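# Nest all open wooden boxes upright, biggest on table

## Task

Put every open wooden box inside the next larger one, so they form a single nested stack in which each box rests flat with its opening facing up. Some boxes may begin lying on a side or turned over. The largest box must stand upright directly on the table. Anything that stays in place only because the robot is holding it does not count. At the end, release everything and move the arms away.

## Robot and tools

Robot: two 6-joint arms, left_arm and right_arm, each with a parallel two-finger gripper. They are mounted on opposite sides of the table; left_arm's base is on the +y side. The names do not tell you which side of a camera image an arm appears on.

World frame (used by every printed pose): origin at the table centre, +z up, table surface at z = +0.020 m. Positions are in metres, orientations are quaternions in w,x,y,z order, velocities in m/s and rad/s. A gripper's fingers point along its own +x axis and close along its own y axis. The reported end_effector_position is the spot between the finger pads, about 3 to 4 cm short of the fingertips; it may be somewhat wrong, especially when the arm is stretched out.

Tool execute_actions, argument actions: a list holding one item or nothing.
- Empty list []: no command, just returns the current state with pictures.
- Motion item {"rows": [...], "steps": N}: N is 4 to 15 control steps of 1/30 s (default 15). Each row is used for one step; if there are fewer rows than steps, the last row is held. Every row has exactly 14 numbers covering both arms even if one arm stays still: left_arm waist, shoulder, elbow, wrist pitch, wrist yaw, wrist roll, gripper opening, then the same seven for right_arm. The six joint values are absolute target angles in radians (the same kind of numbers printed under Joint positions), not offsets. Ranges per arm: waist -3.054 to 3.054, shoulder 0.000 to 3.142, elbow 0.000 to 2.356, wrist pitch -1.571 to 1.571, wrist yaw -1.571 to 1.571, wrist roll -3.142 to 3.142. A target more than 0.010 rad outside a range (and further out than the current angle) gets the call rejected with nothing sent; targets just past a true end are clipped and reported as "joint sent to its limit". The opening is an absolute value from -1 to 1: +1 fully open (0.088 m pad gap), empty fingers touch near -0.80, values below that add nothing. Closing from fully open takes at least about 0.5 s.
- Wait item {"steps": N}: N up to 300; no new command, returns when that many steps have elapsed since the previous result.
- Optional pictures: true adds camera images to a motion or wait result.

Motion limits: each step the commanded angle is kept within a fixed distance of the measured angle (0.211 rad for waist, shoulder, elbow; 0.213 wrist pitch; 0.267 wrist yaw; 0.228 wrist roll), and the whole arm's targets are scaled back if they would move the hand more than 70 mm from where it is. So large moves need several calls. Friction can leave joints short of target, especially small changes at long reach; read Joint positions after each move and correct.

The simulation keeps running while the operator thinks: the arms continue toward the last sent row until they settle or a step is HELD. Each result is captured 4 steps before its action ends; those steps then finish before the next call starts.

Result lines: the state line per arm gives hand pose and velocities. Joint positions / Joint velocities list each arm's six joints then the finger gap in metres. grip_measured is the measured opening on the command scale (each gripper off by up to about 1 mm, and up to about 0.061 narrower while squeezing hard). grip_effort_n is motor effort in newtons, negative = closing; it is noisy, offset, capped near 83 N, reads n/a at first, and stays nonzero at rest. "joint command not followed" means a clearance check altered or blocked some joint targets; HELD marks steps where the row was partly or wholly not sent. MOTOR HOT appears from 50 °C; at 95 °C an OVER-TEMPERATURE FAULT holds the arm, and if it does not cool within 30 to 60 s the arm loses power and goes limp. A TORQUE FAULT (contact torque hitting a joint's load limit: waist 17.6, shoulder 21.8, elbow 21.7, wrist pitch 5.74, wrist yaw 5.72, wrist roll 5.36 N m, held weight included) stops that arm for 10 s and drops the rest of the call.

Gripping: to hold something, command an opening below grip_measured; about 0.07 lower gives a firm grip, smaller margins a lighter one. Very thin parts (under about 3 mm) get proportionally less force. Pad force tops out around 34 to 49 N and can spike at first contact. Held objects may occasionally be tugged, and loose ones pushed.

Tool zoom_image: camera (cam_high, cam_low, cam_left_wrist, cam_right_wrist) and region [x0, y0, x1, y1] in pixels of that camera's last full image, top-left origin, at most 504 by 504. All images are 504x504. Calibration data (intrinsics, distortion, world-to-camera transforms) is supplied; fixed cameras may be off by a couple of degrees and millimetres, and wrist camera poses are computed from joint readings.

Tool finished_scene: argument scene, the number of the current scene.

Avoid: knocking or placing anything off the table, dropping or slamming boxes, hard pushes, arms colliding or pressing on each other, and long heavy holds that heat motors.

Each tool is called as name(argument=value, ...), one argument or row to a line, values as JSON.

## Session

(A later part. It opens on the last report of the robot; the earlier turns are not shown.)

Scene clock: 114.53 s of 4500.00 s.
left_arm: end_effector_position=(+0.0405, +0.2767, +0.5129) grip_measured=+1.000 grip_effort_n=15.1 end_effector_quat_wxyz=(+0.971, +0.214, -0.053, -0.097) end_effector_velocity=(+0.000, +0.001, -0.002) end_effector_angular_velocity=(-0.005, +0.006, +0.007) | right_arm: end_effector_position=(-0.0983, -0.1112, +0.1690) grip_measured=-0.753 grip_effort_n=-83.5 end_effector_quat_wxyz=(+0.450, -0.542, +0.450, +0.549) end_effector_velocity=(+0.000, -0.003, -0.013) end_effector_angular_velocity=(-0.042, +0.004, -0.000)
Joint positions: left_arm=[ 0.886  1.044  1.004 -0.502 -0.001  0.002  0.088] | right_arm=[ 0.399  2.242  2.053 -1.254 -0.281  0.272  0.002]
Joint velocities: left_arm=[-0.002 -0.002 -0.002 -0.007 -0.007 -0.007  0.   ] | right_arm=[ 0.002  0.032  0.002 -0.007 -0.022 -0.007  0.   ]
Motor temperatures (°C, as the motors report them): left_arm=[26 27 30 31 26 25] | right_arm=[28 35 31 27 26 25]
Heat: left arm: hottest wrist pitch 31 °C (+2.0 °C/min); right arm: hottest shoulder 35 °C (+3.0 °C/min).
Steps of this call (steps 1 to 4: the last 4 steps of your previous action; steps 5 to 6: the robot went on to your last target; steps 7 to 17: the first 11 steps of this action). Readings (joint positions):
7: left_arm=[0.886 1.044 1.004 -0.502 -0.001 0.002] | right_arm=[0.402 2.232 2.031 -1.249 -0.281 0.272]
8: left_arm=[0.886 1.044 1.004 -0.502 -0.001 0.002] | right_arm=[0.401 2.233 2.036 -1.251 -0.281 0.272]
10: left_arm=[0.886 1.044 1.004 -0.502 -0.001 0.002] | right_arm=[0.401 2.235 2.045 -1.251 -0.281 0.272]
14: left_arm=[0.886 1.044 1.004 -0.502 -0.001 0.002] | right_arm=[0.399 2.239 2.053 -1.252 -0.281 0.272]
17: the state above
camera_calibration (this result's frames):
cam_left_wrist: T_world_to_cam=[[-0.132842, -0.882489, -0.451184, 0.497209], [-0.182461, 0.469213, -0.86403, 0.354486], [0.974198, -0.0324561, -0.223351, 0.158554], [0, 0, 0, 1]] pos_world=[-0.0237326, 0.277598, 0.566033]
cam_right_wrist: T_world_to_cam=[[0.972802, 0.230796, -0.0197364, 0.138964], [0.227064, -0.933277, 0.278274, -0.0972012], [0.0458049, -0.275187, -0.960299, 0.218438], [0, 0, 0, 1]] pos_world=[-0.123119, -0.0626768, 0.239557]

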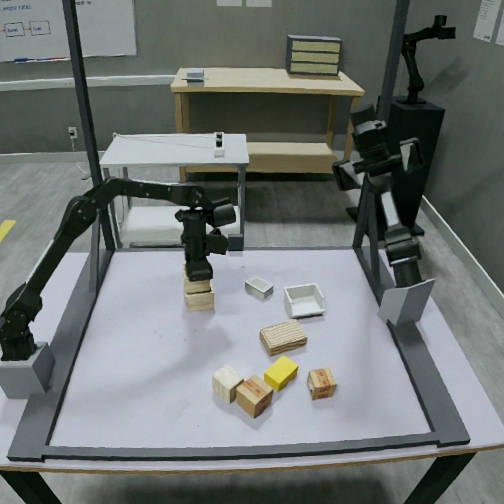

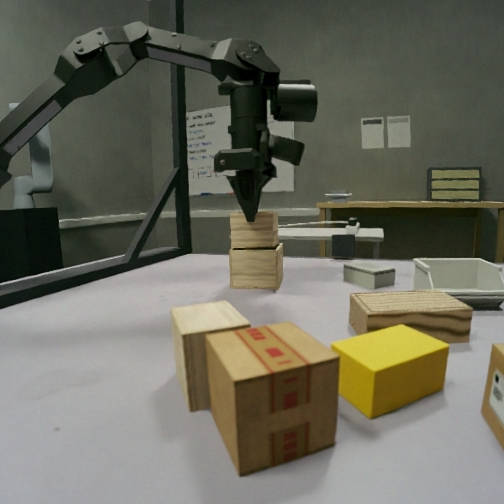

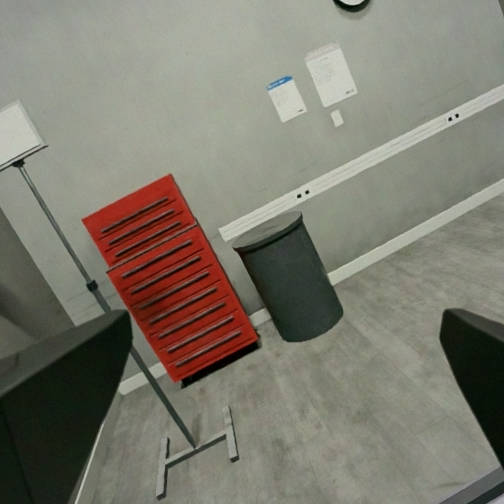

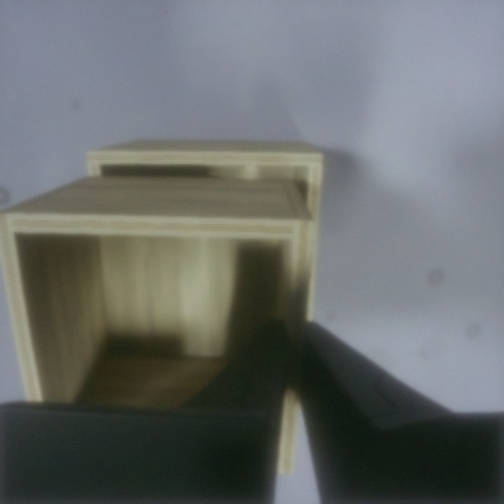

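execute_actions(
  actions=[
    {"rows":[[0.9,1.0,1.0,-0.5,0,0,1,0.403,2.255,2.02,-1.22,-0.278,0.275,-1],[0.9,1.0,1.0,-0.5,0,0,1,0.403,2.255,2.02,-1.22,-0.278,0.275,-1],[0.9,1.0,1.0,-0.5,0,0,1,0.403,2.255,2.02,-1.22,-0.278,0.275,-1],[0.9,1.0,1.0,-0.5,0,0,1,0.403,2.255,2.02,-1.22,-0.278,0.275,-1],[0.9,1.0,1.0,-0.5,0,0,1,0.403,2.255,2.02,-1.22,-0.278,0.275,-1],[0.9,1.0,1.0,-0.5,0,0,1,0.41,2.255,1.985,-1.185,-0.278,0.28,-1]],"steps":15},
  ],
  pictures=true,
)

Scene clock: 115.03 s of 4500.00 s.
left_arm: end_effector_position=(+0.0405, +0.2767, +0.5129) grip_measured=+1.000 grip_effort_n=15.1 end_effector_quat_wxyz=(+0.971, +0.214, -0.053, -0.097) end_effector_velocity=(+0.000, +0.001, -0.002) end_effector_angular_velocity=(-0.020, +0.009, +0.007) | right_arm: end_effector_position=(-0.0969, -0.1081, +0.1585) grip_measured=-0.753 grip_effort_n=-83.5 end_effector_quat_wxyz=(+0.450, -0.538, +0.449, +0.553) end_effector_velocity=(-0.003, -0.002, -0.002) end_effector_angular_velocity=(-0.002, +0.055, +0.022)
Joint positions: left_arm=[ 0.886  1.044  1.004 -0.502 -0.001  0.002  0.088] | right_arm=[ 0.399  2.245  2.014 -1.199 -0.283  0.275  0.002]
Joint velocities: left_arm=[-0.002 -0.002 -0.002 -0.007 -0.007 -0.022  0.   ] | right_arm=[-0.007 -0.022 -0.051  0.051 -0.051 -0.022 -0.   ]
Motor temperatures (°C, as the motors report them): left_arm=[26 27 30 31 26 25] | right_arm=[28 35 31 27 26 25]
Heat: left arm: hottest wrist pitch 31 °C (+2.0 °C/min); right arm: hottest shoulder 35 °C (+3.0 °C/min).
Steps of this call (steps 1 to 4: the last 4 steps of your previous action; steps 5 to 15: the first 11 steps of this action). Readings (joint positions):
5: left_arm=[0.886 1.044 1.004 -0.502 -0.001 0.002] | right_arm=[0.399 2.245 2.053 -1.253 -0.281 0.272]
6: left_arm=[0.886 1.044 1.004 -0.502 -0.001 0.002] | right_arm=[0.399 2.245 2.051 -1.246 -0.281 0.272]
8: left_arm=[0.886 1.044 1.004 -0.502 -0.001 0.002] | right_arm=[0.399 2.245 2.046 -1.233 -0.281 0.272]
12: left_arm=[0.886 1.044 1.004 -0.502 -0.001 0.002] | right_arm=[0.399 2.245 2.024 -1.211 -0.281 0.273]
15: the state above
camera_calibration (this result's frames):
cam_left_wrist: T_world_to_cam=[[-0.132842, -0.882489, -0.451184, 0.497209], [-0.182461, 0.469213, -0.86403, 0.354486], [0.974198, -0.0324561, -0.223351, 0.158554], [0, 0, 0, 1]] pos_world=[-0.0237326, 0.277598, 0.566033]
cam_right_wrist: T_world_to_cam=[[0.972373, 0.232159, -0.0243578, 0.137483], [0.230106, -0.935725, 0.267338, -0.0899507], [0.0392728, -0.265557, -0.963295, 0.210103], [0, 0, 0, 1]] pos_world=[-0.121237, -0.0602925, 0.229787]

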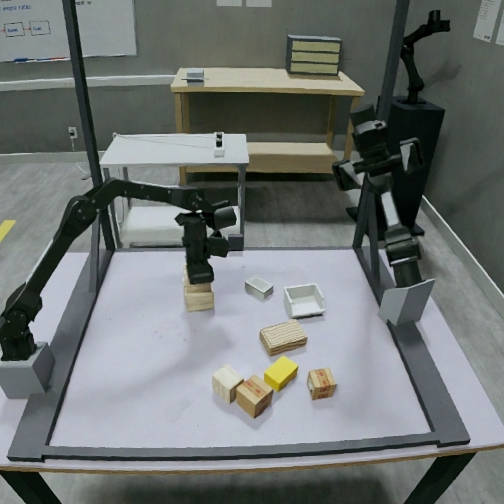

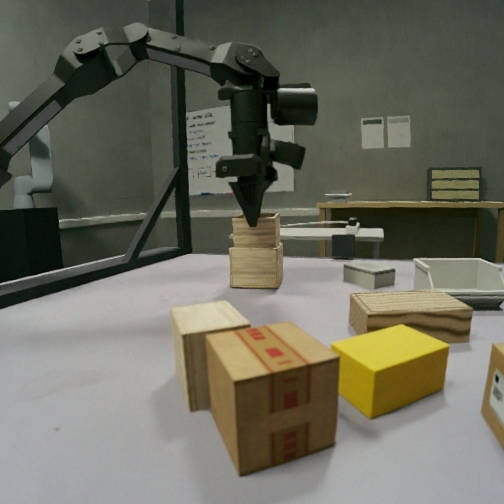

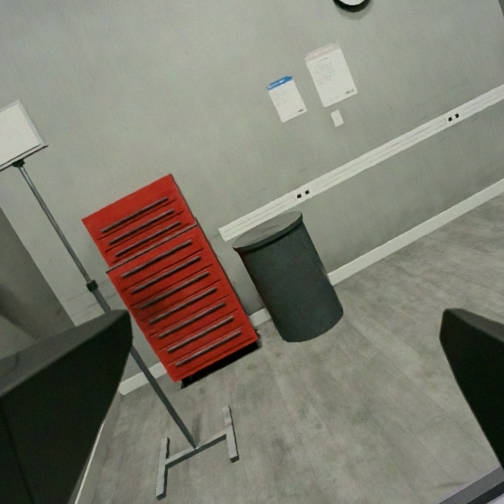

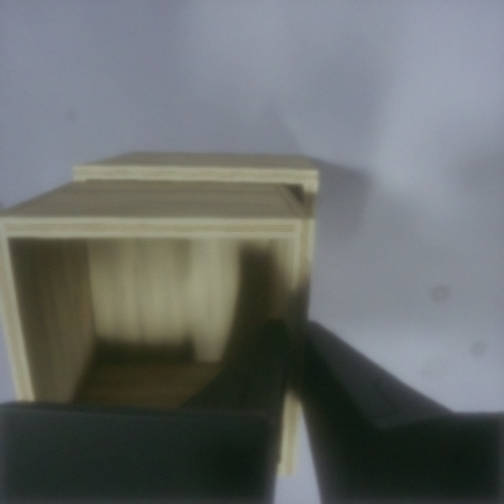

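execute_actions(
  actions=[
    {"rows":[[0.9,1.0,1.0,-0.5,0,0,1,0.42,2.25,2.02,-1.21,-0.28,0.285,-1],[0.9,1.0,1.0,-0.5,0,0,1,0.42,2.25,2.02,-1.21,-0.28,0.285,-1],[0.9,1.0,1.0,-0.5,0,0,1,0.42,2.25,2.02,-1.21,-0.28,0.285,-1],[0.9,1.0,1.0,-0.5,0,0,1,0.42,2.25,2.02,-1.21,-0.28,0.285,-1],[0.9,1.0,1.0,-0.5,0,0,1,0.42,2.25,2.02,-1.21,-0.28,0.285,-1],[0.9,1.0,1.0,-0.5,0,0,1,0.42,2.25,2.02,-1.21,-0.28,0.285,-1],[0.9,1.0,1.0,-0.5,0,0,1,0.42,2.255,1.985,-1.185,-0.28,0.285,-1]],"steps":15},
  ],
  pictures=true,
)

Scene clock: 115.57 s of 4500.00 s.
left_arm: end_effector_position=(+0.0405, +0.2767, +0.5129) grip_measured=+1.000 grip_effort_n=15.1 end_effector_quat_wxyz=(+0.971, +0.214, -0.053, -0.097) end_effector_velocity=(+0.001, +0.001, -0.001) end_effector_angular_velocity=(-0.021, +0.000, +0.002) | right_arm: end_effector_position=(-0.1022, -0.1094, +0.1589) grip_measured=-0.753 grip_effort_n=-83.5 end_effector_quat_wxyz=(+0.449, -0.536, +0.448, +0.557) end_effector_velocity=(-0.006, -0.002, -0.010) end_effector_angular_velocity=(-0.008, +0.037, +0.033)
Joint positions: left_arm=[ 0.886  1.044  1.004 -0.502 -0.001  0.002  0.088] | right_arm=[ 0.409  2.241  2.014 -1.193 -0.285  0.283  0.002]
Joint velocities: left_arm=[-0.002 -0.002 -0.007  0.007 -0.007 -0.022  0.   ] | right_arm=[ 0.007 -0.002 -0.042  0.051 -0.037 -0.022 -0.   ]
Motor temperatures (°C, as the motors report them): left_arm=[26 27 30 31 26 25] | right_arm=[28 35 31 27 26 25]
Heat: left arm: hottest wrist pitch 31 °C (+2.0 °C/min); right arm: hottest shoulder 35 °C (+3.0 °C/min).
Steps of this call (steps 1 to 4: the last 4 steps of your previous action; step 5: the robot went on to your last target; steps 6 to 16: the first 11 steps of this action). Readings (joint positions):
6: left_arm=[0.886 1.044 1.004 -0.502 -0.001 0.002] | right_arm=[0.399 2.242 2.009 -1.193 -0.283 0.276]
7: left_arm=[0.886 1.044 1.004 -0.502 -0.001 0.002] | right_arm=[0.400 2.242 2.010 -1.195 -0.283 0.278]
9: left_arm=[0.886 1.044 1.004 -0.502 -0.001 0.002] | right_arm=[0.402 2.241 2.014 -1.199 -0.283 0.281]
13: left_arm=[0.886 1.044 1.004 -0.502 -0.001 0.002] | right_arm=[0.407 2.241 2.019 -1.200 -0.283 0.283]
16: the state above
camera_calibration (this result's frames):
cam_left_wrist: T_world_to_cam=[[-0.132842, -0.882489, -0.451184, 0.497209], [-0.182461, 0.469213, -0.86403, 0.354486], [0.974198, -0.0324561, -0.223351, 0.158554], [0, 0, 0, 1]] pos_world=[-0.0237326, 0.277598, 0.566033]
cam_right_wrist: T_world_to_cam=[[0.971274, 0.236119, -0.0295755, 0.144053], [0.235517, -0.936055, 0.261407, -0.0885681], [0.0340388, -0.260863, -0.964775, 0.210554], [0, 0, 0, 1]] pos_world=[-0.126223, -0.0619925, 0.23055]

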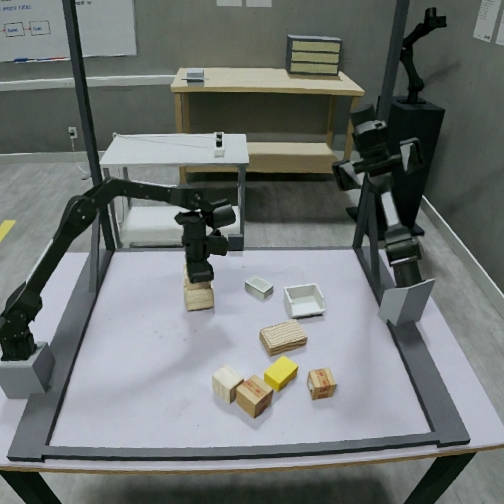

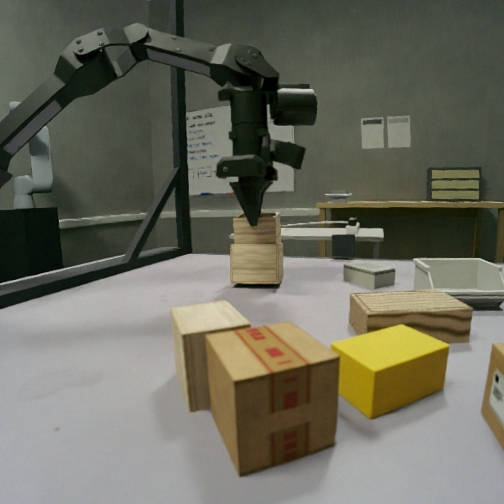

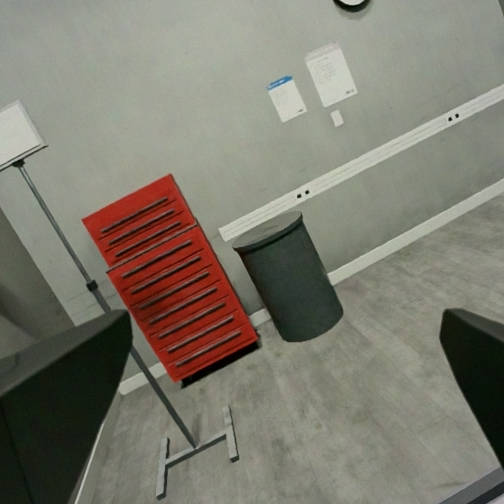

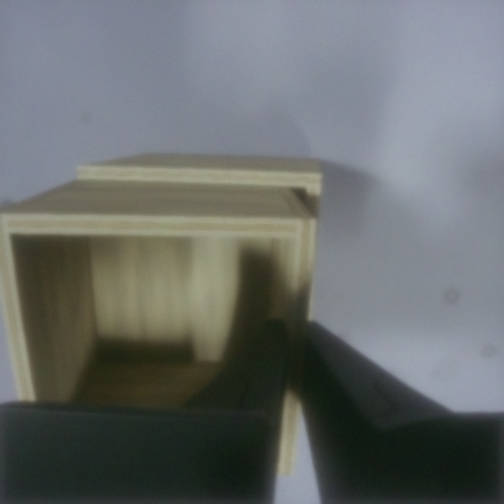

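execute_actions(
  actions=[
    {"rows":[[0.9,1.0,1.0,-0.5,0,0,1,0.409,2.241,2.014,-1.193,-0.285,0.283,-0.4]],"steps":15},
  ],
  pictures=true,
)

Scene clock: 116.07 s of 4500.00 s.
left_arm: end_effector_position=(+0.0405, +0.2767, +0.5129) grip_measured=+1.000 grip_effort_n=15.1 end_effector_quat_wxyz=(+0.971, +0.214, -0.053, -0.097) end_effector_velocity=(+0.001, -0.000, +0.000) end_effector_angular_velocity=(-0.007, -0.003, +0.003) | right_arm: end_effector_position=(-0.1024, -0.1097, +0.1588) grip_measured=-0.429 grip_effort_n=18.4 end_effector_quat_wxyz=(+0.448, -0.536, +0.448, +0.557) end_effector_velocity=(+0.001, -0.002, +0.001) end_effector_angular_velocity=(-0.014, +0.016, -0.001)
Joint positions: left_arm=[ 0.886  1.044  1.004 -0.502 -0.001  0.002  0.088] | right_arm=[ 0.409  2.24   2.011 -1.191 -0.287  0.283  0.018]
Joint velocities: left_arm=[-0.002  0.002 -0.002  0.007 -0.007 -0.007  0.   ] | right_arm=[-0.007 -0.002 -0.002 -0.007 -0.022 -0.007  0.011]
Motor temperatures (°C, as the motors report them): left_arm=[26 27 30 31 26 25] | right_arm=[28 36 31 27 26 25]
Heat: left arm: hottest wrist pitch 31 °C (+2.0 °C/min); right arm: hottest shoulder 36 °C (+4.0 °C/min).
Steps of this call (steps 1 to 4: the last 4 steps of your previous action; steps 5 to 15: the first 11 steps of this action). Readings (joint positions):
5: left_arm=[0.886 1.044 1.004 -0.502 -0.001 0.002] | right_arm=[0.409 2.240 2.011 -1.189 -0.287 0.283]
6: left_arm=[0.886 1.044 1.004 -0.502 -0.001 0.002] | right_arm=[0.409 2.240 2.011 -1.189 -0.287 0.283]
8: left_arm=[0.886 1.044 1.004 -0.502 -0.001 0.002] | right_arm=[0.409 2.240 2.011 -1.189 -0.287 0.283]
12: left_arm=[0.886 1.044 1.004 -0.502 -0.001 0.002] | right_arm=[0.409 2.240 2.011 -1.191 -0.287 0.283]
15: the state above
camera_calibration (this result's frames):
cam_left_wrist: T_world_to_cam=[[-0.132842, -0.882489, -0.451184, 0.497209], [-0.182461, 0.469213, -0.86403, 0.354486], [0.974198, -0.0324561, -0.223351, 0.158554], [0, 0, 0, 1]] pos_world=[-0.0237326, 0.277598, 0.566033]
cam_right_wrist: T_world_to_cam=[[0.971078, 0.23671, -0.0312475, 0.144685], [0.236531, -0.935867, 0.261163, -0.0886226], [0.0325764, -0.261, -0.964789, 0.210186], [0, 0, 0, 1]] pos_world=[-0.126385, -0.0623286, 0.230451]

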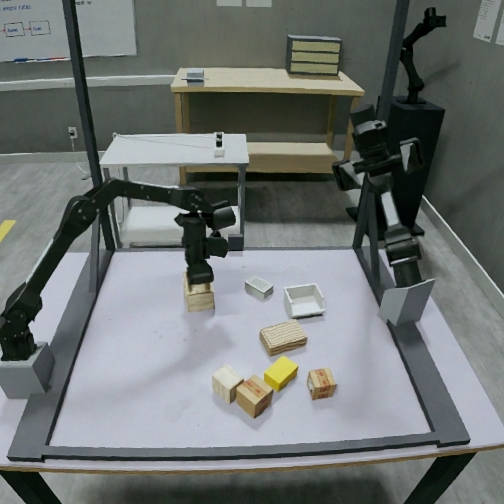

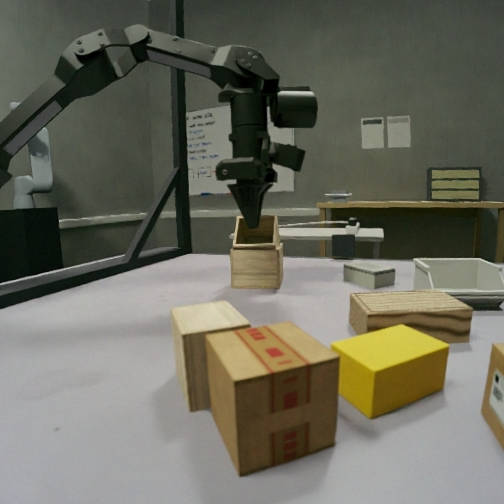

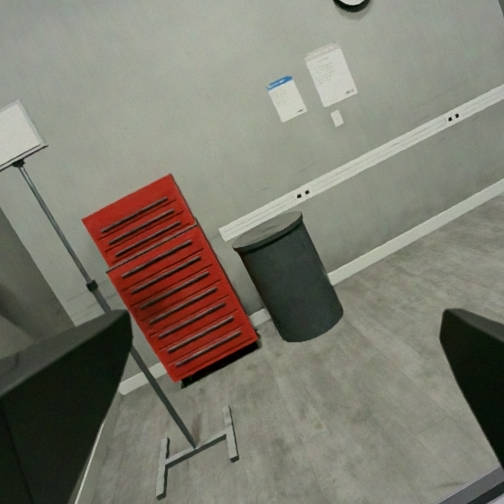

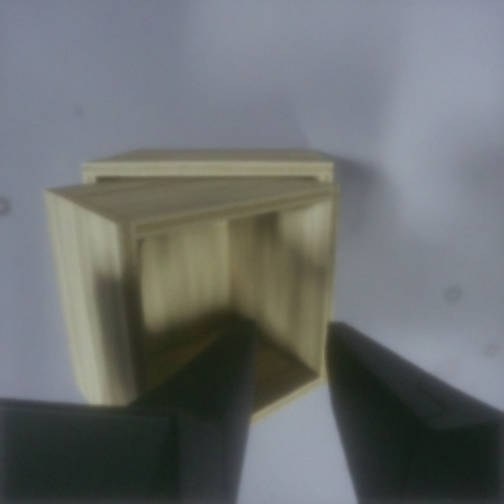

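execute_actions(
  actions=[
    {"rows":[[0.9,1.0,1.0,-0.5,0,0,1,0.415,2.245,1.96,-1.15,-0.285,0.283,-0.3]],"steps":15},
  ],
)

execute_actions(
  actions=[
    {"rows":[[0.9,1.0,1.0,-0.5,0,0,1,0.385,2.245,1.96,-1.15,-0.285,0.26,-0.3]],"steps":15},
  ],
  pictures=true,
)

Scene clock: 116.60 s of 4500.00 s.
left_arm: end_effector_position=(+0.0405, +0.2767, +0.5129) grip_measured=+1.000 grip_effort_n=15.1 end_effector_quat_wxyz=(+0.971, +0.214, -0.053, -0.097) end_effector_velocity=(-0.002, +0.004, +0.002) end_effector_angular_velocity=(-0.027, -0.007, +0.019) | right_arm: end_effector_position=(-0.1004, -0.1098, +0.1500) grip_measured=-0.308 grip_effort_n=18.8 end_effector_quat_wxyz=(+0.448, -0.536, +0.448, +0.558) end_effector_velocity=(-0.001, -0.002, -0.000) end_effector_angular_velocity=(-0.002, +0.007, +0.011)
Joint positions: left_arm=[ 0.886  1.044  1.004 -0.502 -0.001  0.002  0.088] | right_arm=[ 0.411  2.24   1.975 -1.154 -0.287  0.283  0.024]
Joint velocities: left_arm=[ 0.002 -0.007  0.002 -0.007 -0.022 -0.022  0.   ] | right_arm=[ 0.002 -0.007 -0.012  0.007 -0.007 -0.007  0.002]
Motor temperatures (°C, as the motors report them): left_arm=[26 27 30 31 26 25] | right_arm=[28 36 31 27 26 25]
Heat: left arm: hottest wrist pitch 31 °C (+2.0 °C/min); right arm: hottest shoulder 36 °C (+4.0 °C/min).
Steps of this call (steps 1 to 4: the last 4 steps of your previous action; step 5: the robot went on to your last target; steps 6 to 16: the first 11 steps of this action). Readings (joint positions):
6: left_arm=[0.886 1.044 1.004 -0.502 -0.001 0.002] | right_arm=[0.409 2.240 2.009 -1.188 -0.287 0.283]
7: left_arm=[0.886 1.044 1.004 -0.502 -0.001 0.002] | right_arm=[0.409 2.240 2.002 -1.179 -0.287 0.283]
9: left_arm=[0.886 1.044 1.004 -0.502 -0.001 0.002] | right_arm=[0.409 2.240 1.991 -1.167 -0.287 0.283]
13: left_arm=[0.886 1.044 1.004 -0.502 -0.001 0.002] | right_arm=[0.410 2.240 1.977 -1.157 -0.287 0.283]
16: the state above

Scene clock: 117.10 s of 4500.00 s.
left_arm: end_effector_position=(+0.0405, +0.2767, +0.5129) grip_measured=+1.000 grip_effort_n=15.1 end_effector_quat_wxyz=(+0.971, +0.214, -0.053, -0.097) end_effector_velocity=(+0.003, +0.004, -0.003) end_effector_angular_velocity=(-0.006, +0.008, +0.025) | right_arm: end_effector_position=(-0.0900, -0.1036, +0.1527) grip_measured=-0.303 grip_effort_n=17.9 end_effector_quat_wxyz=(+0.452, -0.534, +0.447, +0.558) end_effector_velocity=(+0.001, -0.001, -0.000) end_effector_angular_velocity=(-0.008, +0.003, +0.018)
Joint positions: left_arm=[ 0.886  1.044  1.004 -0.502 -0.001  0.002  0.088] | right_arm=[ 0.385  2.24   1.973 -1.152 -0.287  0.263  0.024]
Joint velocities: left_arm=[-0.002  0.002 -0.007 -0.007 -0.022 -0.007  0.   ] | right_arm=[-0.002  0.002  0.002 -0.007 -0.007 -0.022 -0.   ]
Motor temperatures (°C, as the motors report them): left_arm=[26 27 30 31 26 25] | right_arm=[28 36 31 27 26 25]
Heat: left arm: hottest wrist pitch 31 °C (+2.0 °C/min); right arm: hottest shoulder 36 °C (+4.0 °C/min).
Steps of this call (steps 1 to 4: the last 4 steps of your previous action; steps 5 to 15: the first 11 steps of this action). Readings (joint positions):
5: left_arm=[0.886 1.044 1.004 -0.502 -0.001 0.002] | right_arm=[0.410 2.240 1.974 -1.153 -0.287 0.281]
6: left_arm=[0.886 1.044 1.004 -0.502 -0.001 0.002] | right_arm=[0.409 2.240 1.974 -1.153 -0.287 0.276]
8: left_arm=[0.886 1.044 1.004 -0.502 -0.001 0.002] | right_arm=[0.401 2.240 1.974 -1.153 -0.287 0.270]
12: left_arm=[0.886 1.044 1.004 -0.502 -0.001 0.002] | right_arm=[0.386 2.240 1.974 -1.152 -0.287 0.265]
15: the state above
camera_calibration (this result's frames):
cam_left_wrist: T_world_to_cam=[[-0.132842, -0.882489, -0.451184, 0.497209], [-0.182461, 0.469213, -0.86403, 0.354486], [0.974198, -0.0324561, -0.223351, 0.158554], [0, 0, 0, 1]] pos_world=[-0.0237326, 0.277598, 0.566033]
cam_right_wrist: T_world_to_cam=[[0.971958, 0.233312, -0.0293734, 0.130451], [0.233024, -0.938838, 0.253539, -0.0837605], [0.0315769, -0.253274, -0.966879, 0.206478], [0, 0, 0, 1]] pos_world=[-0.113794, -0.0567777, 0.224708]

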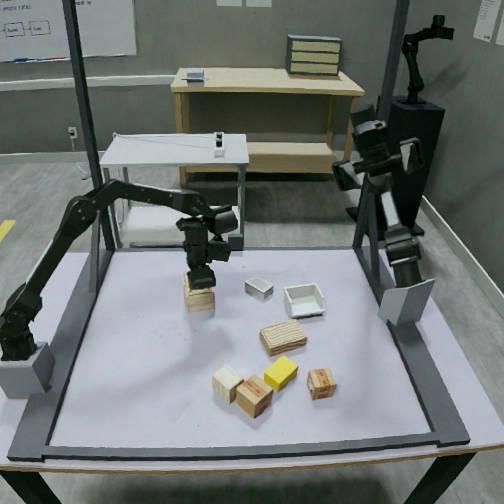

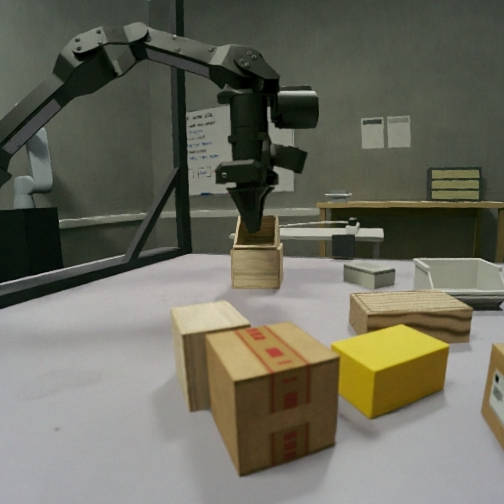

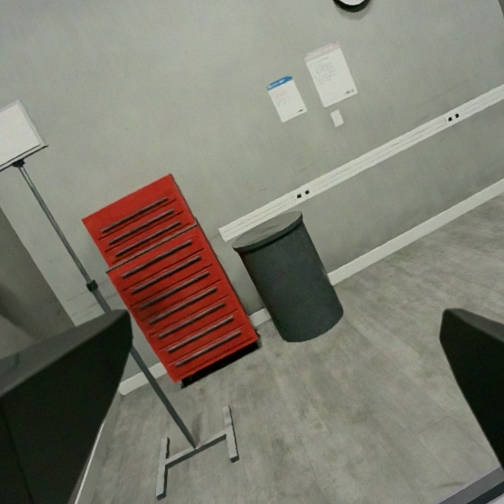

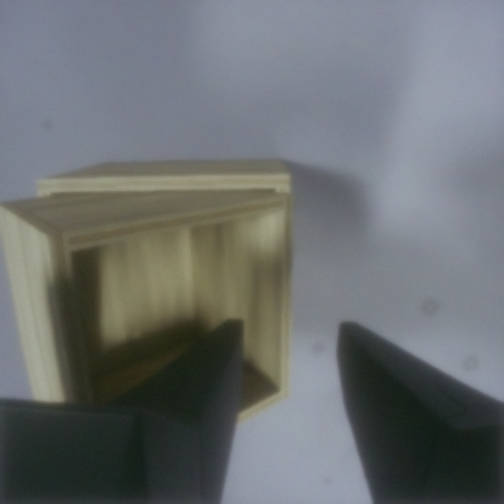

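execute_actions(
  actions=[
    {"rows":[[0.9,1.0,1.0,-0.5,0,0,1,0.45,2.25,2.0,-1.18,-0.287,0.31,-1]],"steps":15},
  ],
)

execute_actions(
  actions=[
    {"rows":[[0.9,1.0,1.0,-0.5,0,0,1,0.46,2.255,1.92,-1.09,-0.287,0.32,-1],[0.9,1.0,1.0,-0.5,0,0,1,0.46,2.255,1.92,-1.09,-0.287,0.32,-1],[0.9,1.0,1.0,-0.5,0,0,1,0.46,2.255,1.92,-1.09,-0.287,0.32,-1],[0.9,1.0,1.0,-0.5,0,0,1,0.46,2.255,1.92,-1.09,-0.287,0.32,-1],[0.9,1.0,1.0,-0.5,0,0,1,0.46,2.255,1.92,-1.09,-0.287,0.32,-1],[0.9,1.0,1.0,-0.5,0,0,1,0.475,2.265,1.845,-1.0,-0.287,0.33,-1]],"steps":15},
  ],
  pictures=true,
)

Scene clock: 118.07 s of 4500.00 s.
left_arm: end_effector_position=(+0.0405, +0.2767, +0.5129) grip_measured=+1.000 grip_effort_n=15.1 end_effector_quat_wxyz=(+0.971, +0.214, -0.053, -0.097) end_effector_velocity=(-0.001, +0.002, -0.001) end_effector_angular_velocity=(-0.005, -0.003, +0.015) | right_arm: end_effector_position=(-0.1162, -0.1218, +0.1482) grip_measured=-0.798 grip_effort_n=-83.5 end_effector_quat_wxyz=(+0.439, -0.545, +0.448, +0.556) end_effector_velocity=(+0.008, +0.004, +0.002) end_effector_angular_velocity=(-0.004, +0.003, -0.045)
Joint positions: left_arm=[ 0.886  1.044  1.004 -0.502 -0.001  0.002  0.088] | right_arm=[ 0.452  2.24   1.989 -1.176 -0.286  0.306  0.   ]
Joint velocities: left_arm=[-0.007 -0.007 -0.002 -0.007 -0.022 -0.007  0.   ] | right_arm=[-0.022  0.002  0.002 -0.007 -0.007  0.022  0.   ]
Motor temperatures (°C, as the motors report them): left_arm=[26 27 30 31 26 25] | right_arm=[28 36 31 27 26 25]
Heat: left arm: hottest wrist pitch 31 °C (+2.0 °C/min); right arm: hottest shoulder 36 °C (+4.0 °C/min).
Steps of this call (steps 1 to 4: the last 4 steps of your previous action; steps 5 to 15: the robot went on to your last target; steps 16 to 18: nothing new was sent; steps 19 to 29: the first 11 steps of this action). Readings (joint positions):
19: left_arm=[0.886 1.044 1.004 -0.502 -0.001 0.002] | right_arm=[0.386 2.240 1.974 -1.153 -0.286 0.267]
20: left_arm=[0.886 1.044 1.004 -0.502 -0.001 0.002] | right_arm=[0.392 2.240 1.975 -1.158 -0.286 0.277]
22: left_arm=[0.886 1.044 1.004 -0.502 -0.001 0.002] | right_arm=[0.413 2.240 1.979 -1.169 -0.286 0.291]
26: left_arm=[0.886 1.044 1.004 -0.502 -0.001 0.002] | right_arm=[0.449 2.240 1.987 -1.175 -0.286 0.302]
29: the state above

Scene clock: 118.57 s of 4500.00 s.
left_arm: end_effector_position=(+0.0405, +0.2767, +0.5129) grip_measured=+1.000 grip_effort_n=15.1 end_effector_quat_wxyz=(+0.971, +0.214, -0.053, -0.097) end_effector_velocity=(-0.002, +0.001, -0.001) end_effector_angular_velocity=(-0.022, +0.009, -0.005) | right_arm: end_effector_position=(-0.1146, -0.1200, +0.1163) grip_measured=-0.798 grip_effort_n=-83.5 end_effector_quat_wxyz=(+0.442, -0.537, +0.445, +0.564) end_effector_velocity=(+0.008, -0.020, -0.076) end_effector_angular_velocity=(-0.073, -0.026, +0.020)
Joint positions: left_arm=[ 0.886  1.044  1.004 -0.502 -0.001  0.002  0.088] | right_arm=[ 0.466  2.247  1.875 -1.024 -0.286  0.325  0.   ]
Joint velocities: left_arm=[ 0.002 -0.007 -0.002 -0.007  0.007 -0.022  0.   ] | right_arm=[ 0.046  0.061 -0.188  0.183 -0.007  0.007  0.   ]
Motor temperatures (°C, as the motors report them): left_arm=[26 27 30 31 26 25] | right_arm=[28 36 31 27 26 25]
Heat: left arm: hottest wrist pitch 31 °C (+2.0 °C/min); right arm: hottest shoulder 36 °C (+4.0 °C/min).
Steps of this call (steps 1 to 4: the last 4 steps of your previous action; steps 5 to 15: the first 11 steps of this action). Readings (joint positions):
5: left_arm=[0.886 1.044 1.004 -0.502 -0.001 0.002] | right_arm=[0.450 2.240 1.986 -1.170 -0.286 0.309]
6: left_arm=[0.886 1.044 1.004 -0.502 -0.001 0.002] | right_arm=[0.451 2.240 1.976 -1.149 -0.286 0.311]
8: left_arm=[0.886 1.044 1.004 -0.502 -0.001 0.002] | right_arm=[0.452 2.240 1.961 -1.120 -0.286 0.314]
12: left_arm=[0.886 1.044 1.004 -0.502 -0.001 0.002] | right_arm=[0.459 2.241 1.905 -1.051 -0.286 0.322]
15: the state above
camera_calibration (this result's frames):
cam_left_wrist: T_world_to_cam=[[-0.132842, -0.882489, -0.451184, 0.497209], [-0.182461, 0.469213, -0.86403, 0.354486], [0.974198, -0.0324561, -0.223351, 0.158554], [0, 0, 0, 1]] pos_world=[-0.0237326, 0.277598, 0.566033]
cam_right_wrist: T_world_to_cam=[[0.96642, 0.253727, -0.0406726, 0.160246], [0.255489, -0.931808, 0.257798, -0.081271], [0.0275112, -0.259533, -0.965342, 0.166597], [0, 0, 0, 1]] pos_world=[-0.138685, -0.0731502, 0.188293]

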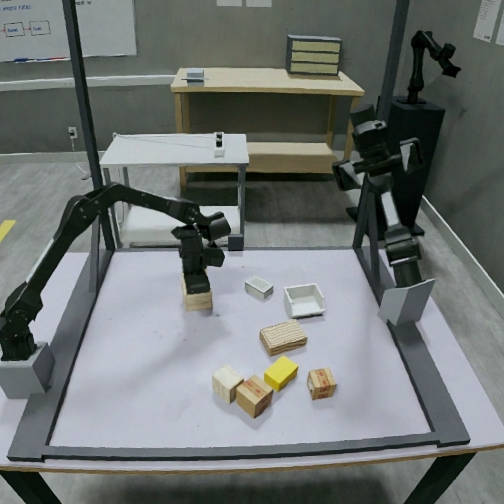

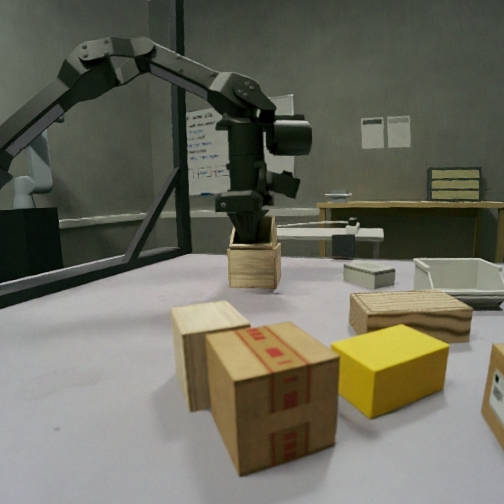

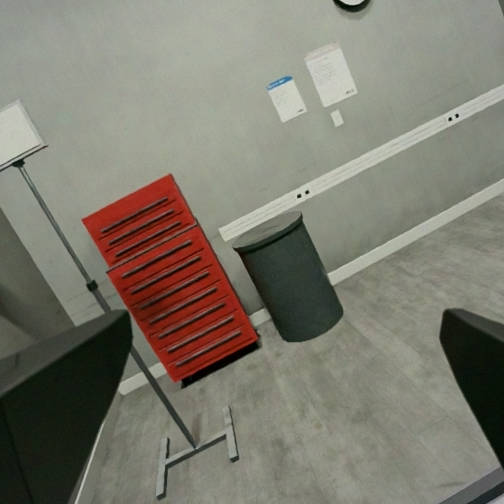

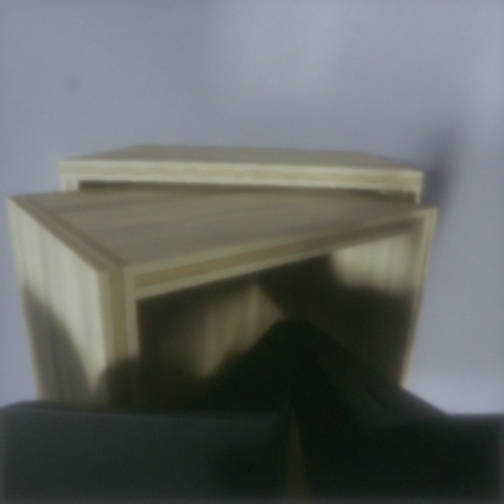

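Now push +x.

execute_actions(
  actions=[
    {"rows":[[0.9,1.0,1.0,-0.5,0,0,1,0.46,2.26,1.845,-1.0,-0.287,0.32,-1],[0.9,1.0,1.0,-0.5,0,0,1,0.46,2.26,1.845,-1.0,-0.287,0.32,-1],[0.9,1.0,1.0,-0.5,0,0,1,0.46,2.26,1.845,-1.0,-0.287,0.32,-1],[0.9,1.0,1.0,-0.5,0,0,1,0.46,2.26,1.845,-1.0,-0.287,0.32,-1],[0.9,1.0,1.0,-0.5,0,0,1,0.445,2.26,1.845,-1.0,-0.287,0.31,-1],[0.9,1.0,1.0,-0.5,0,0,1,0.445,2.26,1.845,-1.0,-0.287,0.31,-1],[0.9,1.0,1.0,-0.5,0,0,1,0.445,2.26,1.845,-1.0,-0.287,0.31,-1],[0.9,1.0,1.0,-0.5,0,0,1,0.43,2.26,1.845,-1.0,-0.287,0.30,-1]],"steps":15},
  ],
  pictures=true,
)

Scene clock: 119.10 s of 4500.00 s.
left_arm: end_effector_position=(+0.0405, +0.2767, +0.5129) grip_measured=+1.000 grip_effort_n=15.1 end_effector_quat_wxyz=(+0.971, +0.214, -0.053, -0.097) end_effector_velocity=(+0.001, +0.003, -0.005) end_effector_angular_velocity=(-0.003, +0.019, +0.014) | right_arm: end_effector_position=(-0.1046, -0.1132, +0.1148) grip_measured=-0.798 grip_effort_n=-83.5 end_effector_quat_wxyz=(+0.445, -0.533, +0.444, +0.567) end_effector_velocity=(+0.053, +0.033, +0.016) end_effector_angular_velocity=(+0.037, +0.006, -0.082)
Joint positions: left_arm=[ 0.886  1.044  1.004 -0.502 -0.001  0.002  0.088] | right_arm=[ 0.441  2.249  1.859 -1.002 -0.289  0.307  0.   ]
Joint velocities: left_arm=[-0.002 -0.002 -0.002 -0.022 -0.007 -0.007  0.   ] | right_arm=[-0.139 -0.007 -0.017  0.007 -0.007 -0.051  0.   ]
Motor temperatures (°C, as the motors report them): left_arm=[26 27 30 31 26 25] | right_arm=[28 36 31 27 26 25]
Heat: left arm: hottest wrist pitch 31 °C (+2.0 °C/min); right arm: hottest shoulder 36 °C (+4.0 °C/min).
Steps of this call (steps 1 to 4: the last 4 steps of your previous action; step 5: the robot went on to your last target; steps 6 to 16: the first 11 steps of this action). Readings (joint positions):
6: left_arm=[0.886 1.044 1.004 -0.502 -0.001 0.002] | right_arm=[0.468 2.249 1.865 -1.006 -0.289 0.328]
7: left_arm=[0.886 1.044 1.004 -0.502 -0.001 0.002] | right_arm=[0.468 2.249 1.864 -1.006 -0.289 0.328]
9: left_arm=[0.886 1.044 1.004 -0.502 -0.001 0.002] | right_arm=[0.466 2.249 1.864 -1.004 -0.289 0.326]
13: left_arm=[0.886 1.044 1.004 -0.502 -0.001 0.002] | right_arm=[0.456 2.249 1.860 -1.002 -0.289 0.315]
16: the state above
camera_calibration (this result's frames):
cam_left_wrist: T_world_to_cam=[[-0.132842, -0.882489, -0.451184, 0.497209], [-0.182461, 0.469213, -0.86403, 0.354486], [0.974198, -0.0324561, -0.223351, 0.158554], [0, 0, 0, 1]] pos_world=[-0.0237326, 0.277598, 0.566033]
cam_right_wrist: T_world_to_cam=[[0.967318, 0.250091, -0.041833, 0.148628], [0.252547, -0.935454, 0.247277, -0.0765318], [0.0227089, -0.24976, -0.968041, 0.167504], [0, 0, 0, 1]] pos_world=[-0.128247, -0.0669266, 0.187293]

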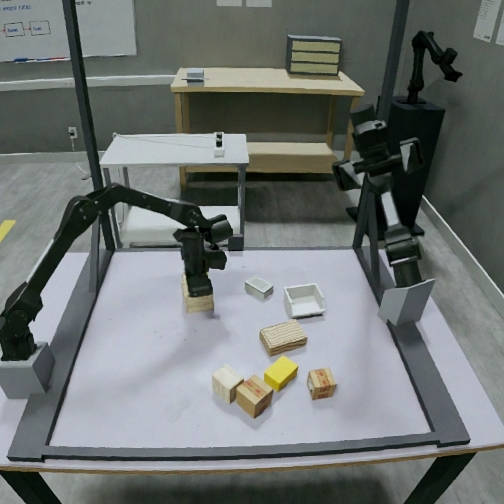

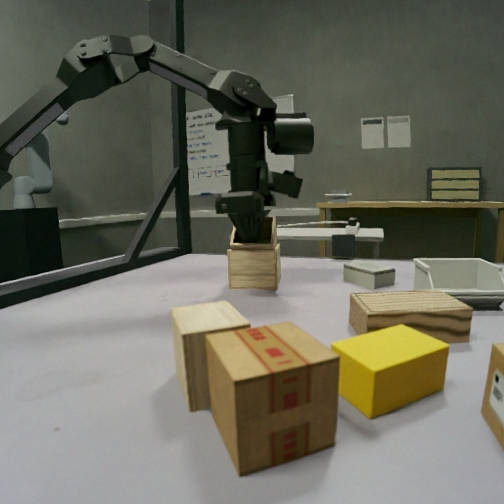

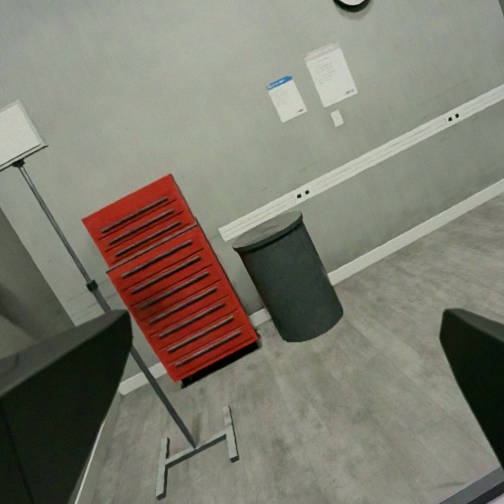

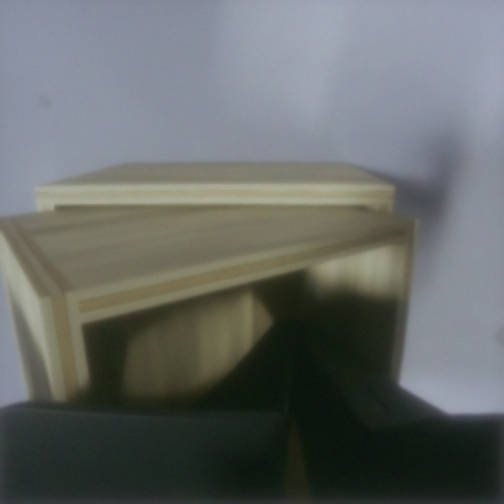

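execute_actions(
  actions=[
    {"rows":[[0.9,1.0,1.0,-0.5,0,0,1,0.425,2.26,1.845,-1.0,-0.287,0.295,-1],[0.9,1.0,1.0,-0.5,0,0,1,0.425,2.26,1.845,-1.0,-0.287,0.295,-1],[0.9,1.0,1.0,-0.5,0,0,1,0.425,2.26,1.845,-1.0,-0.287,0.295,-1],[0.9,1.0,1.0,-0.5,0,0,1,0.415,2.26,1.845,-1.0,-0.287,0.29,-1],[0.9,1.0,1.0,-0.5,0,0,1,0.415,2.26,1.845,-1.0,-0.287,0.29,-1],[0.9,1.0,1.0,-0.5,0,0,1,0.415,2.26,1.845,-1.0,-0.287,0.29,-1],[0.9,1.0,1.0,-0.5,0,0,1,0.405,2.26,1.845,-1.0,-0.287,0.28,-1]],"steps":15},
  ],
  pictures=true,
)

Scene clock: 119.67 s of 4500.00 s.
left_arm: end_effector_position=(+0.0405, +0.2767, +0.5129) grip_measured=+1.000 grip_effort_n=15.1 end_effector_quat_wxyz=(+0.971, +0.214, -0.053, -0.097) end_effector_velocity=(-0.002, -0.005, +0.001) end_effector_angular_velocity=(-0.020, -0.006, -0.032) | right_arm: end_effector_position=(-0.0929, -0.1056, +0.1183) grip_measured=-0.798 grip_effort_n=-83.5 end_effector_quat_wxyz=(+0.449, -0.529, +0.444, +0.567) end_effector_velocity=(+0.032, +0.020, +0.009) end_effector_angular_velocity=(+0.031, -0.006, -0.040)
Joint positions: left_arm=[ 0.886  1.044  1.004 -0.502 -0.001  0.002  0.088] | right_arm=[ 0.411  2.249  1.858 -1.002 -0.289  0.286  0.   ]
Joint velocities: left_arm=[-0.002 -0.007 -0.007  0.022  0.022 -0.022  0.   ] | right_arm=[-0.081 -0.002 -0.007  0.007  0.007 -0.037  0.   ]
Motor temperatures (°C, as the motors report them): left_arm=[26 27 30 31 26 25] | right_arm=[28 36 31 27 26 25]
Heat: left arm: hottest wrist pitch 31 °C (+2.0 °C/min); right arm: hottest shoulder 36 °C (+4.0 °C/min).
Steps of this call (steps 1 to 4: the last 4 steps of your previous action; steps 5 to 6: the robot went on to your last target; steps 7 to 17: the first 11 steps of this action). Readings (joint positions):
7: left_arm=[0.886 1.044 1.004 -0.502 -0.001 0.002] | right_arm=[0.430 2.249 1.858 -1.002 -0.289 0.302]
8: left_arm=[0.886 1.044 1.004 -0.502 -0.001 0.002] | right_arm=[0.430 2.249 1.858 -1.002 -0.289 0.301]
10: left_arm=[0.886 1.044 1.004 -0.502 -0.001 0.002] | right_arm=[0.430 2.249 1.858 -1.002 -0.289 0.298]
14: left_arm=[0.886 1.044 1.004 -0.502 -0.001 0.002] | right_arm=[0.421 2.249 1.858 -1.002 -0.289 0.290]
17: the state above
camera_calibration (this result's frames):
cam_left_wrist: T_world_to_cam=[[-0.132842, -0.882489, -0.451184, 0.497209], [-0.182461, 0.469213, -0.86403, 0.354486], [0.974198, -0.0324561, -0.223351, 0.158554], [0, 0, 0, 1]] pos_world=[-0.0237326, 0.277598, 0.566033]
cam_right_wrist: T_world_to_cam=[[0.969197, 0.243181, -0.0389859, 0.134577], [0.245358, -0.939639, 0.238493, -0.0733453], [0.0213643, -0.240712, -0.970361, 0.173677], [0, 0, 0, 1]] pos_world=[-0.116146, -0.0598386, 0.191268]

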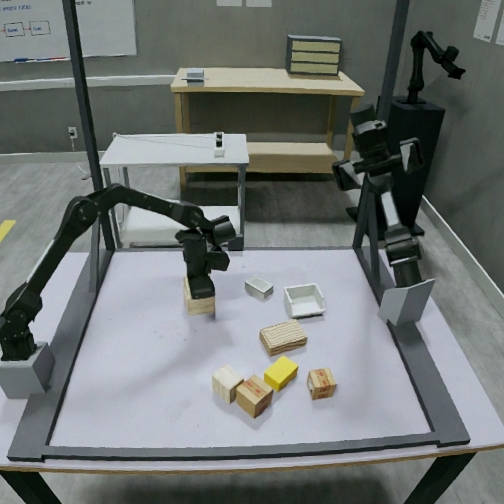

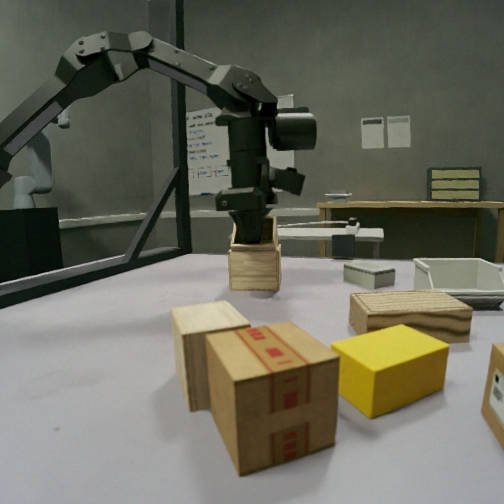

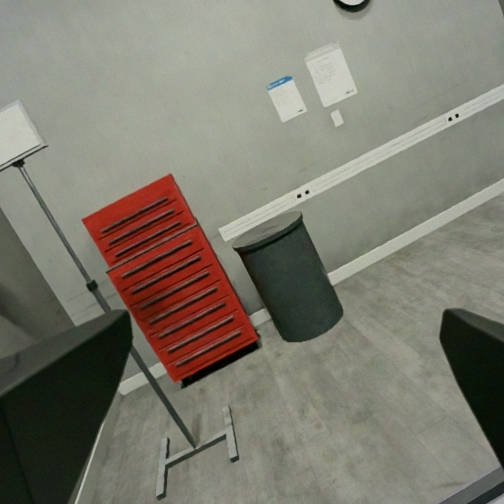

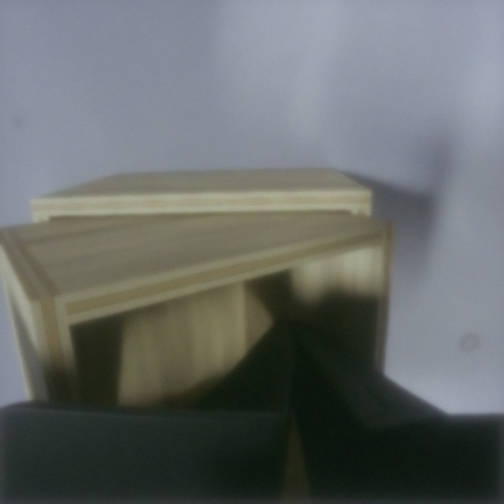

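execute_actions(
  actions=[
    {"rows":[[0.9,1.0,1.0,-0.5,0,0,1,0.42,2.25,1.86,-1.0,-0.287,0.29,-1],[0.9,1.0,1.0,-0.5,0,0,1,0.42,2.25,1.86,-1.0,-0.287,0.29,-1],[0.9,1.0,1.0,-0.5,0,0,1,0.42,2.25,1.86,-1.0,-0.287,0.29,-1],[0.9,1.0,1.0,-0.5,0,0,1,0.42,2.25,1.86,-1.0,-0.287,0.29,-1],[0.9,1.0,1.0,-0.5,0,0,1,0.405,2.25,1.93,-1.09,-0.287,0.28,-1],[0.9,1.0,1.0,-0.5,0,0,1,0.405,2.25,1.93,-1.09,-0.287,0.28,-1],[0.9,1.0,1.0,-0.5,0,0,1,0.405,2.25,1.93,-1.09,-0.287,0.28,-1],[0.9,1.0,1.0,-0.5,0,0,1,0.39,2.245,2.02,-1.2,-0.287,0.27,-1]],"steps":15},
  ],
)

execute_actions(
  actions=[
    {"rows":[[0.9,1.0,1.0,-0.5,0,0,1,0.34,2.225,1.99,-1.2,-0.287,0.23,-0.2]],"steps":15},
  ],
  pictures=true,
)

Scene clock: 120.43 s of 4500.00 s.
left_arm: end_effector_position=(+0.0405, +0.2767, +0.5129) grip_measured=+1.000 grip_effort_n=15.1 end_effector_quat_wxyz=(+0.971, +0.214, -0.053, -0.097) end_effector_velocity=(+0.001, +0.003, -0.005) end_effector_angular_velocity=(-0.003, +0.019, +0.014) | right_arm: end_effector_position=(-0.0946, -0.1082, +0.1452) grip_measured=-0.798 grip_effort_n=-83.5 end_effector_quat_wxyz=(+0.448, -0.538, +0.451, +0.554) end_effector_velocity=(-0.028, +0.068, +0.174) end_effector_angular_velocity=(+0.266, +0.109, +0.004)
Joint positions: left_arm=[ 0.886  1.044  1.004 -0.502 -0.001  0.002  0.088] | right_arm=[ 0.401  2.249  1.966 -1.148 -0.289  0.277  0.   ]
Joint velocities: left_arm=[-0.002 -0.002 -0.002 -0.022 -0.007 -0.007  0.   ] | right_arm=[-0.11  -0.071  0.54  -0.344  0.007 -0.037  0.   ]
Motor temperatures (°C, as the motors report them): left_arm=[26 27 30 31 26 25] | right_arm=[28 36 31 27 26 25]
Heat: left arm: hottest wrist pitch 31 °C (+2.0 °C/min); right arm: hottest shoulder 36 °C (+4.1 °C/min).
Steps of this call (steps 1 to 4: the last 4 steps of your previous action; steps 5 to 12: the robot went on to your last target; steps 13 to 23: the first 11 steps of this action). Readings (joint positions):
13: left_arm=[0.886 1.044 1.004 -0.502 -0.001 0.002] | right_arm=[0.406 2.249 1.858 -1.002 -0.289 0.282]
14: left_arm=[0.886 1.044 1.004 -0.502 -0.001 0.002] | right_arm=[0.407 2.249 1.858 -1.002 -0.289 0.283]
16: left_arm=[0.886 1.044 1.004 -0.502 -0.001 0.002] | right_arm=[0.410 2.249 1.858 -1.002 -0.289 0.285]
20: left_arm=[0.886 1.044 1.004 -0.502 -0.001 0.002] | right_arm=[0.410 2.249 1.901 -1.074 -0.289 0.283]
23: the state above

Scene clock: 120.93 s of 4500.00 s.
left_arm: end_effector_position=(+0.0405, +0.2767, +0.5129) grip_measured=+1.000 grip_effort_n=15.1 end_effector_quat_wxyz=(+0.971, +0.214, -0.053, -0.097) end_effector_velocity=(+0.003, +0.004, -0.003) end_effector_angular_velocity=(-0.006, +0.008, +0.025) | right_arm: end_effector_position=(-0.0733, -0.0957, +0.1678) grip_measured=-0.238 grip_effort_n=18.8 end_effector_quat_wxyz=(+0.459, -0.528, +0.450, +0.555) end_effector_velocity=(-0.006, -0.006, +0.004) end_effector_angular_velocity=(-0.004, +0.007, +0.035)
Joint positions: left_arm=[ 0.886  1.044  1.004 -0.502 -0.001  0.002  0.088] | right_arm=[ 0.337  2.236  2.005 -1.197 -0.289  0.234  0.027]
Joint velocities: left_arm=[-0.002  0.002 -0.007 -0.007 -0.022 -0.007  0.   ] | right_arm=[ 0.012 -0.017 -0.007 -0.007 -0.007 -0.022  0.015]
Motor temperatures (°C, as the motors report them): left_arm=[26 27 30 31 26 25] | right_arm=[28 36 31 27 26 25]
Heat: left arm: hottest wrist pitch 31 °C (+2.0 °C/min); right arm: hottest shoulder 36 °C (+4.0 °C/min).
Steps of this call (steps 1 to 4: the last 4 steps of your previous action; steps 5 to 15: the first 11 steps of this action). Readings (joint positions):
5: left_arm=[0.886 1.044 1.004 -0.502 -0.001 0.002] | right_arm=[0.388 2.243 2.007 -1.185 -0.289 0.267]
6: left_arm=[0.886 1.044 1.004 -0.502 -0.001 0.002] | right_arm=[0.384 2.243 2.007 -1.190 -0.289 0.258]
8: left_arm=[0.886 1.044 1.004 -0.502 -0.001 0.002] | right_arm=[0.367 2.243 2.006 -1.193 -0.289 0.246]
12: left_arm=[0.886 1.044 1.004 -0.502 -0.001 0.002] | right_arm=[0.340 2.239 2.005 -1.196 -0.289 0.237]
15: the state above
camera_calibration (this result's frames):
cam_left_wrist: T_world_to_cam=[[-0.132842, -0.882489, -0.451184, 0.497209], [-0.182461, 0.469213, -0.86403, 0.354486], [0.974198, -0.0324561, -0.223351, 0.158554], [0, 0, 0, 1]] pos_world=[-0.0237326, 0.277598, 0.566033]
cam_right_wrist: T_world_to_cam=[[0.976284, 0.21493, -0.0259877, 0.110778], [0.214564, -0.944585, 0.248439, -0.085056], [0.0288493, -0.248123, -0.968299, 0.223102], [0, 0, 0, 1]] pos_world=[-0.0963367, -0.0487951, 0.24004]

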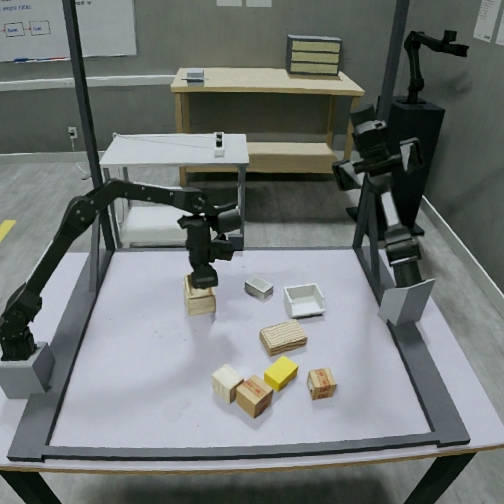

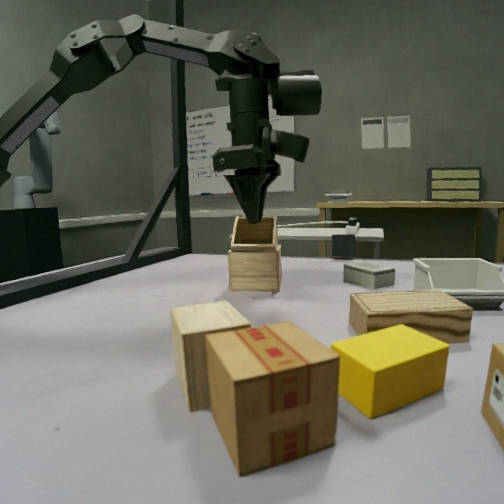

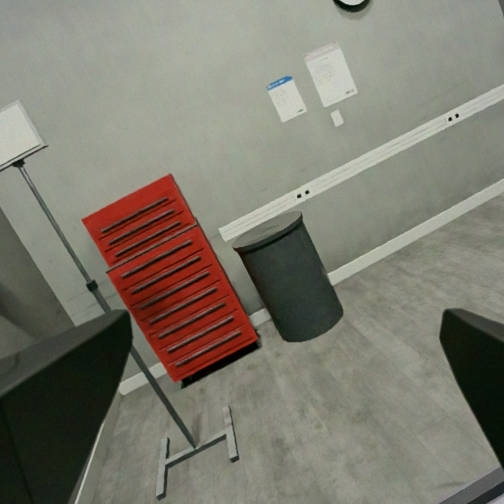

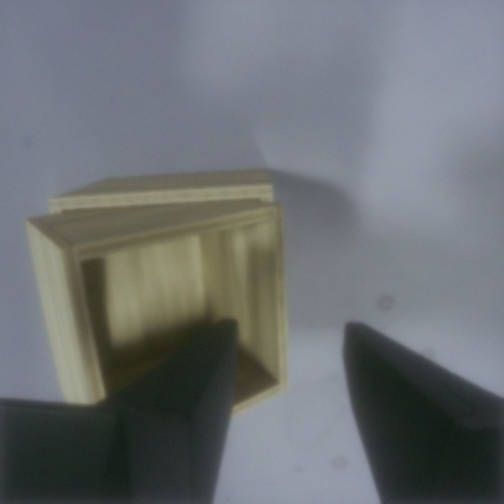

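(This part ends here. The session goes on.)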